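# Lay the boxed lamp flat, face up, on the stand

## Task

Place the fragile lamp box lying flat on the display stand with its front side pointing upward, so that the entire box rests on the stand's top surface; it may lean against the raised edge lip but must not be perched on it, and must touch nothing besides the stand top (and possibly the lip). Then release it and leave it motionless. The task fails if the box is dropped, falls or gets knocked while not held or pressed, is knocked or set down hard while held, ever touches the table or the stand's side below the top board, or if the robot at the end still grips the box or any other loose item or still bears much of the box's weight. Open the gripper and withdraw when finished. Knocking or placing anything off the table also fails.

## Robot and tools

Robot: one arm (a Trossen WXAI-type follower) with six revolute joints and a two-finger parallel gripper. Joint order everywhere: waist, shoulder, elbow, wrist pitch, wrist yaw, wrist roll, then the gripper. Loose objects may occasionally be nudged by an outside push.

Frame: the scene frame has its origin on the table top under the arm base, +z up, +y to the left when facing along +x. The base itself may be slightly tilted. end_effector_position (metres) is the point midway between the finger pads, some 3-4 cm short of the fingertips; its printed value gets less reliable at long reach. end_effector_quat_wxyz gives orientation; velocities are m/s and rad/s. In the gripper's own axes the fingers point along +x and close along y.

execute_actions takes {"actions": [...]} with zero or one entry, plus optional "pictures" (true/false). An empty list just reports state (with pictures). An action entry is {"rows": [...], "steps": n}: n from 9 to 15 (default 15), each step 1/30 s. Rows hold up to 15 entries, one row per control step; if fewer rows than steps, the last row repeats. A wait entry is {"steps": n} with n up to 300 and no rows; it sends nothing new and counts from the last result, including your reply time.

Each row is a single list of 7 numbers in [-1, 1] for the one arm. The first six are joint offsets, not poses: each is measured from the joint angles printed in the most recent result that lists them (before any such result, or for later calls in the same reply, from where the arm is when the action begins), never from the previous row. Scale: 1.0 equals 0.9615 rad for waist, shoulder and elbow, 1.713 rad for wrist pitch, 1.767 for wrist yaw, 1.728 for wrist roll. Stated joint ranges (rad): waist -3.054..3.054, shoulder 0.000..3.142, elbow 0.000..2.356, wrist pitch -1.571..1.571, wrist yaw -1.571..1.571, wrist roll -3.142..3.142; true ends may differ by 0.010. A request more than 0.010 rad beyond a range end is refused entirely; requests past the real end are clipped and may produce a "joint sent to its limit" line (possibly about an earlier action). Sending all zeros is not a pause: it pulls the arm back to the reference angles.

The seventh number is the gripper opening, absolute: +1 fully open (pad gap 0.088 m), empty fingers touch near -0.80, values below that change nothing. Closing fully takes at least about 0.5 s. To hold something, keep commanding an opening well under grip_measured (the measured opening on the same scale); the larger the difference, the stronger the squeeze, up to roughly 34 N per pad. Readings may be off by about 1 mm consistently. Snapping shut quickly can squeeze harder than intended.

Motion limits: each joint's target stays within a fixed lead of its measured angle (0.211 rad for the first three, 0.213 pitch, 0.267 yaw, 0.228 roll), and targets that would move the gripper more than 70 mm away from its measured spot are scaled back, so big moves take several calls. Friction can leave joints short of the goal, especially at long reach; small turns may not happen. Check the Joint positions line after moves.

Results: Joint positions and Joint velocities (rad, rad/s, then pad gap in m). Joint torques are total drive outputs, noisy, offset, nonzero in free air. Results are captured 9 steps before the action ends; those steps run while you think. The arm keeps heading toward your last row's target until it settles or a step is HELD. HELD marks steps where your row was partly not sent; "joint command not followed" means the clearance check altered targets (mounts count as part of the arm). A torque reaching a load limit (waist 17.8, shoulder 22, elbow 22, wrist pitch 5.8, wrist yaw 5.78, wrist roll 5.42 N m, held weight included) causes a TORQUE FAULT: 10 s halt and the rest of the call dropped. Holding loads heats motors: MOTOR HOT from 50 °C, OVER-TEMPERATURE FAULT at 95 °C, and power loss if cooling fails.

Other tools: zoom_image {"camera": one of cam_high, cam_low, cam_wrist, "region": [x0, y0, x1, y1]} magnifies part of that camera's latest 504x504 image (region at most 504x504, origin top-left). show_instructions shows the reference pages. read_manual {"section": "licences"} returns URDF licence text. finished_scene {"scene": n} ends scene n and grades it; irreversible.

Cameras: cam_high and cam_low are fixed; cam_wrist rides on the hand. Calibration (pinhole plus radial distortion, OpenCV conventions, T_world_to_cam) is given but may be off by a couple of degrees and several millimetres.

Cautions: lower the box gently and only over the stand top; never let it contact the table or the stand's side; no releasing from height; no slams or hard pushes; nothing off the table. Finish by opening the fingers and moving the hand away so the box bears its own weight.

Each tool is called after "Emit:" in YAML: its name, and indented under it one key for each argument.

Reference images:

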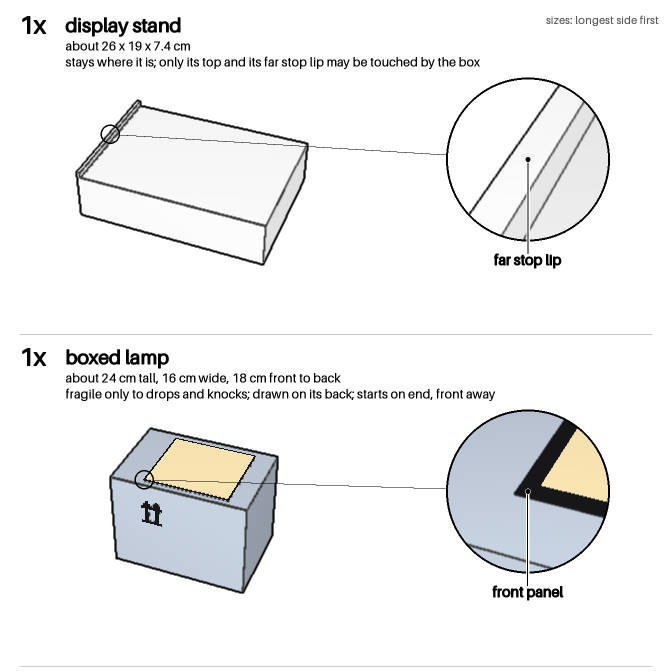

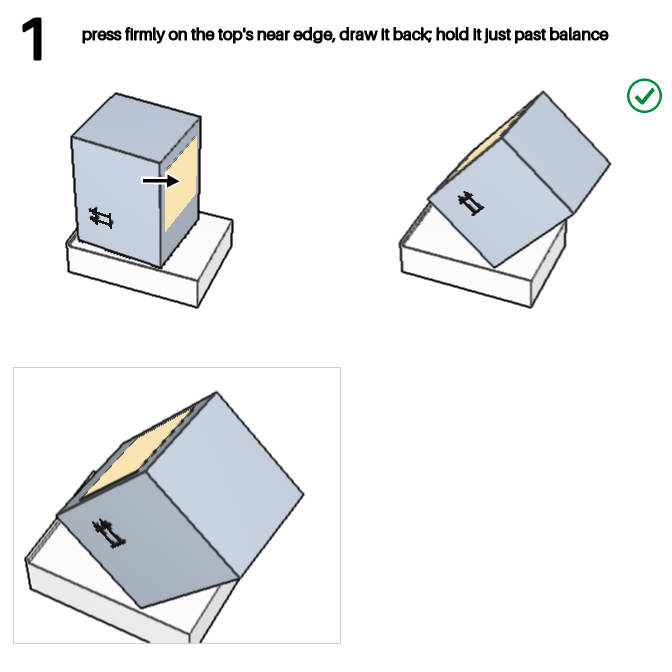

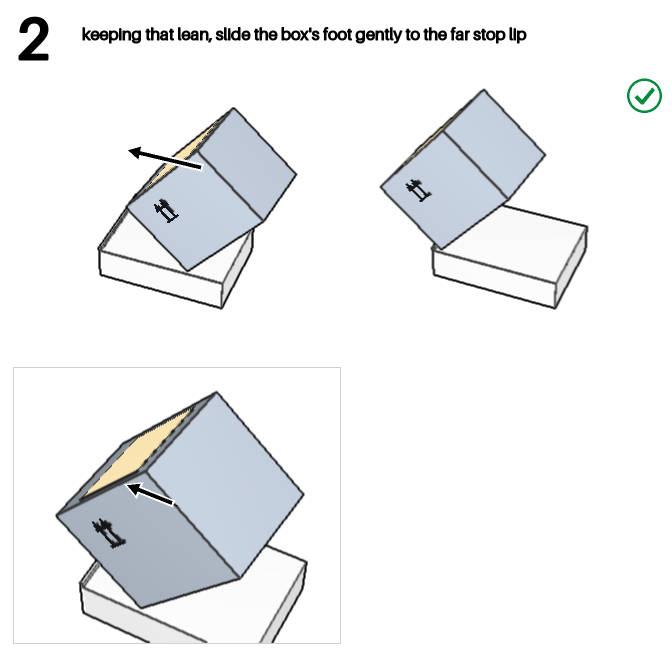

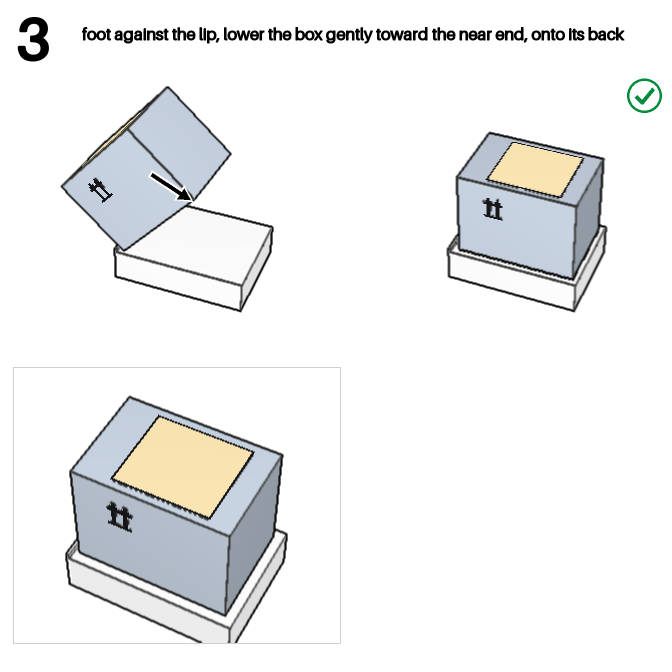

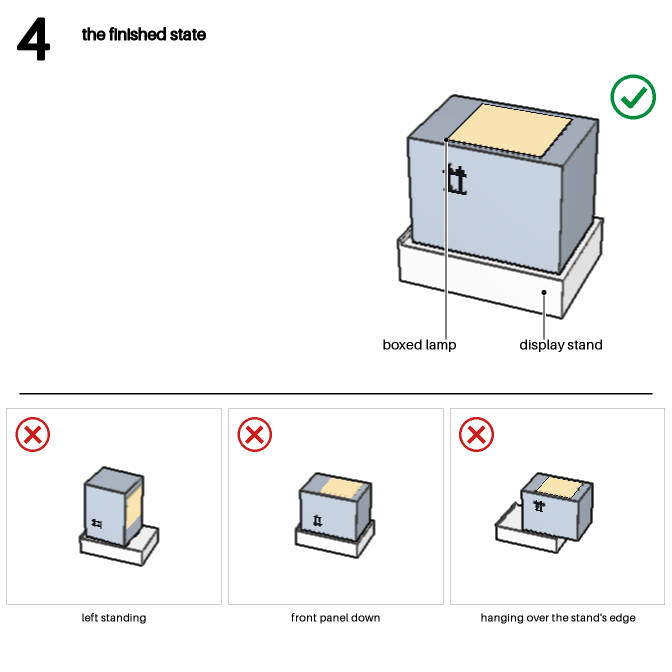

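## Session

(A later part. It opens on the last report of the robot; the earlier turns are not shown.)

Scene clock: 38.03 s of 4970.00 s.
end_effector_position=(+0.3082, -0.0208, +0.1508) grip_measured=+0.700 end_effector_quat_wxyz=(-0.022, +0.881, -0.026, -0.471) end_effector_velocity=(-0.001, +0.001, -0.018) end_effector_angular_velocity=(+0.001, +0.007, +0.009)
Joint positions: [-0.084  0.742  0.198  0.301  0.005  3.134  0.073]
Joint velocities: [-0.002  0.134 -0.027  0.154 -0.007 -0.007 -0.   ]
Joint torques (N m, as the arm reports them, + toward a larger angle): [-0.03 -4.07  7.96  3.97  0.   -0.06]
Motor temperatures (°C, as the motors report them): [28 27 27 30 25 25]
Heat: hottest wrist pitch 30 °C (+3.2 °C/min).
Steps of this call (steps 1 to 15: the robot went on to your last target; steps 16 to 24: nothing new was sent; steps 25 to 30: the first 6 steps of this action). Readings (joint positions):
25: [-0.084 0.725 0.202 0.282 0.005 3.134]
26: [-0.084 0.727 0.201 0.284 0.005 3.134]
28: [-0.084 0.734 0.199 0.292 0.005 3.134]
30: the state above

Emit:
execute_actions:
  actions:
    - {"rows":[[0,0.05,0.023,0.059,0,0,0.7],[0,0.0545,0.022,0.0616,0,0,0.7],[0,0.0586,0.0214,0.064,0,0,0.7],[0,0.063,0.0206,0.0665,0,0,0.7],[0,0.067,0.02,0.069,0,0,0.7],[0,0.071,0.019,0.0714,0,0,0.7],[0,0.075,0.0184,0.074,0,0,0.7],[0,0.079,0.0177,0.0763,0,0,0.7],[0,0.083,0.017,0.0788,0,0,0.7],[0,0.087,0.016,0.081,0,0,0.7],[0,0.0914,0.0155,0.0837,0,0,0.7],[0,0.0955,0.0147,0.086,0,0,0.7],[0,0.0996,0.014,0.0886,0,0,0.7],[0,0.104,0.013,0.091,0,0,0.7],[0,0.108,0.0125,0.0934,0,0,0.7]],"steps":15}

Emit:
execute_actions:
  actions:
    - {"steps":20}
  pictures: true

Emit:
zoom_image:
  camera: "cam_low"
  region: [80, 120, 280, 300]

Scene clock: 38.73 s of 4970.00 s.
end_effector_position=(+0.3064, -0.0204, +0.1406) grip_measured=+0.700 end_effector_quat_wxyz=(-0.022, +0.879, -0.026, -0.476) end_effector_velocity=(-0.005, +0.001, -0.016) end_effector_angular_velocity=(-0.006, +0.022, +0.021)
Joint positions: [-0.084  0.814  0.184  0.376  0.005  3.134  0.073]
Joint velocities: [-0.002  0.11  -0.022  0.11  -0.007 -0.022 -0.   ]
Joint torques (N m, as the arm reports them, + toward a larger angle): [ 0.03 -4.29  7.56  3.88  0.   -0.01]
Motor temperatures (°C, as the motors report them): [28 27 27 30 25 25]
Heat: hottest wrist pitch 30 °C (+3.1 °C/min).
Steps of this call (steps 1 to 9: the last 9 steps of your previous action; steps 10 to 15: the robot went on to your last target; steps 16 to 21: the first 6 steps of this action). Readings (joint positions):
16: [-0.084 0.799 0.187 0.360 0.005 3.134]
17: [-0.084 0.800 0.187 0.362 0.005 3.134]
19: [-0.084 0.807 0.186 0.368 0.005 3.134]
21: the state above

Scene clock: 39.40 s of 4970.00 s.
end_effector_position=(+0.3057, -0.0205, +0.1372) grip_measured=+0.699 end_effector_quat_wxyz=(-0.021, +0.881, -0.027, -0.472) end_effector_velocity=(-0.001, +0.000, -0.001) end_effector_angular_velocity=(+0.001, +0.002, +0.008)
Joint positions: [-0.084  0.843  0.171  0.425  0.006  3.134  0.073]
Joint velocities: [-0.002  0.007 -0.002  0.007 -0.007 -0.007 -0.   ]
Joint torques (N m, as the arm reports them, + toward a larger angle): [-0.06 -2.88  8.12  3.67 -0.04 -0.04]
Motor temperatures (°C, as the motors report them): [28 27 27 30 25 25]
Heat: hottest wrist pitch 30 °C (+3.0 °C/min).
Kept back: nothing.
Steps of this call (steps 1 to 9: the last 9 steps of your previous action; steps 10 to 20: the robot went on to your last target). Readings (joint positions):
1: [-0.084 0.817 0.184 0.380 0.005 3.134]
2: [-0.084 0.821 0.183 0.384 0.005 3.134]
4: [-0.084 0.827 0.181 0.392 0.005 3.134]
8: [-0.084 0.835 0.176 0.410 0.005 3.134]
20: the state above
camera_calibration (this result's frames):
cam_wrist: T_world_to_cam=[[0.0905272, 0.994916, 0.044129, -0.0086534], [0.578843, -0.088623, 0.810609, -0.260402], [0.810398, -0.0478384, -0.583923, -0.0893484], [0, 0, 0, 1]] pos_world=[0.223923, -0.0187425, 0.159293]

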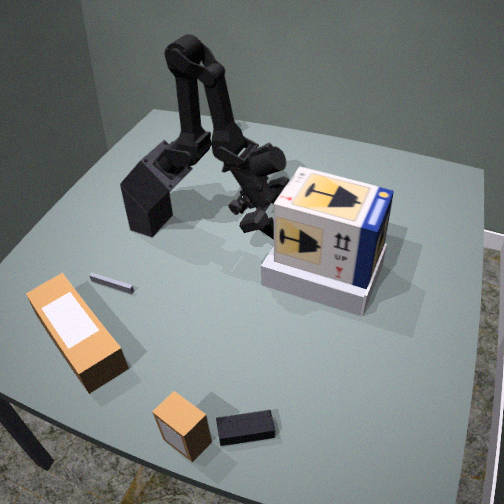

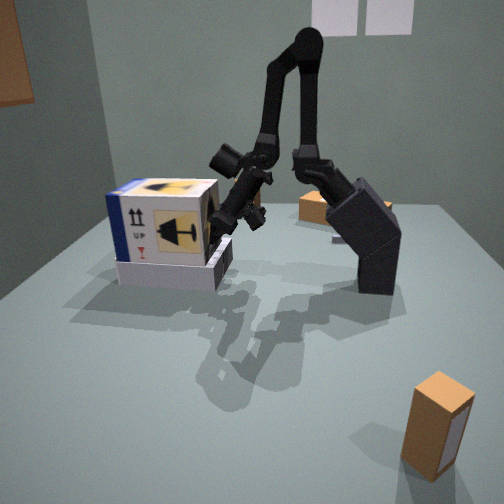

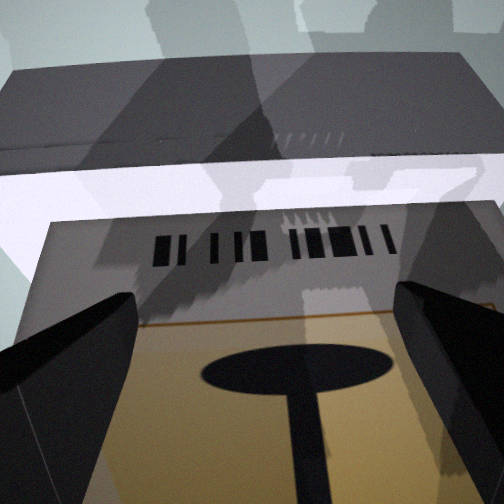

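Region (80, 120, 280, 300) of cam_low's 504x504 image, scaled by 2.520, with more detail than that image has; it fills the top 454 rows of this view, and the rest is white.

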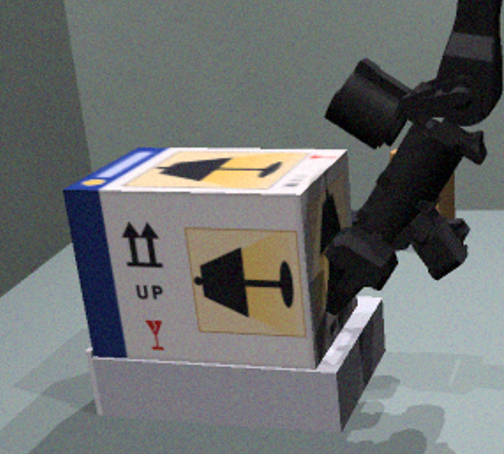

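Emit:
execute_actions:
  actions:
    - {"rows":[[0,0.003,0.03,0.016,0,0,0.7],[0,0.002,0.02,0.011,0,0,0.7],[0,0.001,0.01,0.005,0,0,0.7],[0,0,0,0,0,0,0.7],[0,0,0,-0.015,0,0,0.7],[0,-0.01,0,-0.035,0,0,0.7],[0,-0.04,0,-0.065,0,0,0.7],[0,-0.09,0,-0.105,0,0,0.7],[0,-0.15,0,-0.15,0,0,0.7],[0,-0.21,0,-0.2,0,0,0.7],[0,-0.28,0,-0.25,0,0,0.7],[0,-0.35,0,-0.3,0,0,0.7],[0,-0.42,0,-0.355,0,0,0.7],[0,-0.48,0,-0.4,0,0,0.7],[0,-0.52,0,-0.44,0,0,0.7]],"steps":15}

Emit:
execute_actions:
  actions:
    - {"steps":25}
  pictures: true

Emit:
zoom_image:
  camera: "cam_low"
  region: [100, 200, 250, 300]

Scene clock: 40.43 s of 4970.00 s.
end_effector_position=(+0.3015, -0.0201, +0.1347) grip_measured=+0.700 end_effector_quat_wxyz=(-0.022, +0.877, -0.026, -0.479) end_effector_velocity=(-0.042, +0.002, -0.025) end_effector_angular_velocity=(+0.015, +0.266, -0.006)
Joint positions: [-0.084  0.843  0.166  0.415  0.006  3.134  0.073]
Joint velocities: [-0.002 -0.032  0.032 -0.33   0.007  0.007  0.   ]
Joint torques (N m, as the arm reports them, + toward a larger angle): [-0.07 -3.73  4.28  0.72 -0.02 -0.07]
Motor temperatures (°C, as the motors report them): [28 27 27 31 25 25]
Heat: hottest wrist pitch 31 °C (+4.5 °C/min).
Steps of this call (steps 1 to 15: the robot went on to your last target; steps 16 to 25: nothing new was sent; steps 26 to 31: the first 6 steps of this action). Readings (joint positions):
26: [-0.084 0.844 0.171 0.426 0.006 3.134]
27: [-0.084 0.844 0.169 0.426 0.006 3.134]
29: [-0.084 0.844 0.166 0.426 0.006 3.134]
31: the state above

Scene clock: 41.27 s of 4970.00 s.
end_effector_position=(+0.2284, -0.0155, +0.1567) grip_measured=+0.700 end_effector_quat_wxyz=(-0.024, +0.813, -0.022, -0.581) end_effector_velocity=(-0.001, +0.002, -0.000) end_effector_angular_velocity=(+0.018, +0.001, -0.005)
Joint positions: [-0.084  0.347  0.171 -0.326  0.006  3.134  0.073]
Joint velocities: [-0.007 -0.007 -0.002 -0.007 -0.022  0.007 -0.   ]
Joint torques (N m, as the arm reports them, + toward a larger angle): [ 0.05 -1.76  5.17  0.57 -0.01  0.  ]
Motor temperatures (°C, as the motors report them): [28 27 27 31 25 25]
Heat: hottest wrist pitch 31 °C (+4.4 °C/min).
Kept back: nothing.
Steps of this call (steps 1 to 9: the last 9 steps of your previous action; steps 10 to 25: the robot went on to your last target). Readings (joint positions):
1: [-0.084 0.837 0.168 0.393 0.006 3.134]
2: [-0.084 0.821 0.169 0.354 0.006 3.134]
4: [-0.084 0.756 0.170 0.241 0.006 3.134]
8: [-0.084 0.539 0.170 0.003 0.006 3.134]
25: the state above
camera_calibration (this result's frames):
cam_wrist: T_world_to_cam=[[0.0952038, 0.994731, 0.0380232, -0.00760572], [0.765362, -0.0975683, 0.636162, -0.246479], [0.63652, -0.0314636, -0.770618, 0.054176], [0, 0, 0, 1]] pos_world=[0.154886, -0.0147784, 0.198839]

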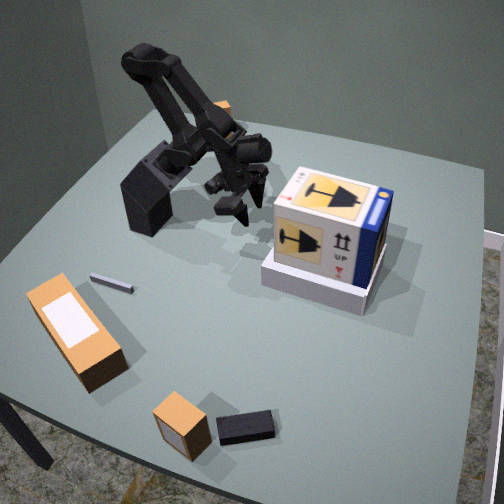

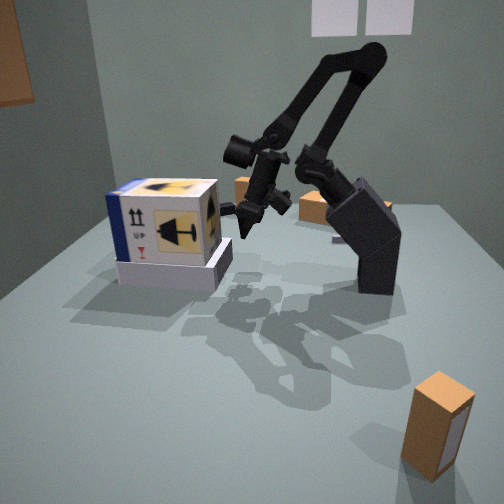

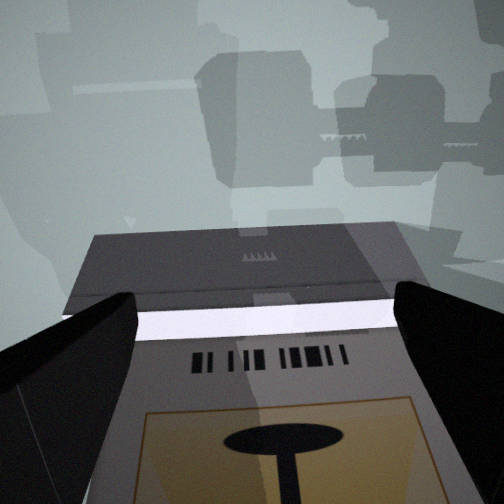

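Region (100, 200, 250, 300) of cam_low's 504x504 image, scaled by 3.360, with more detail than that image has.

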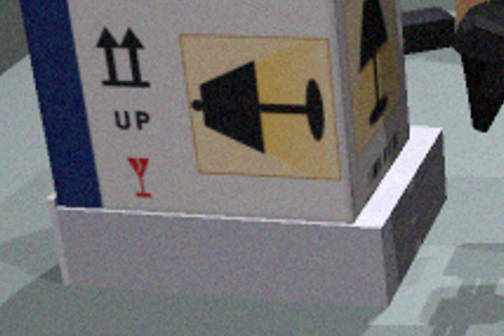

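The box is flat and inside the stand's edge.

Emit:
finished_scene:
  scene: 1

The scene is finished: the task was done.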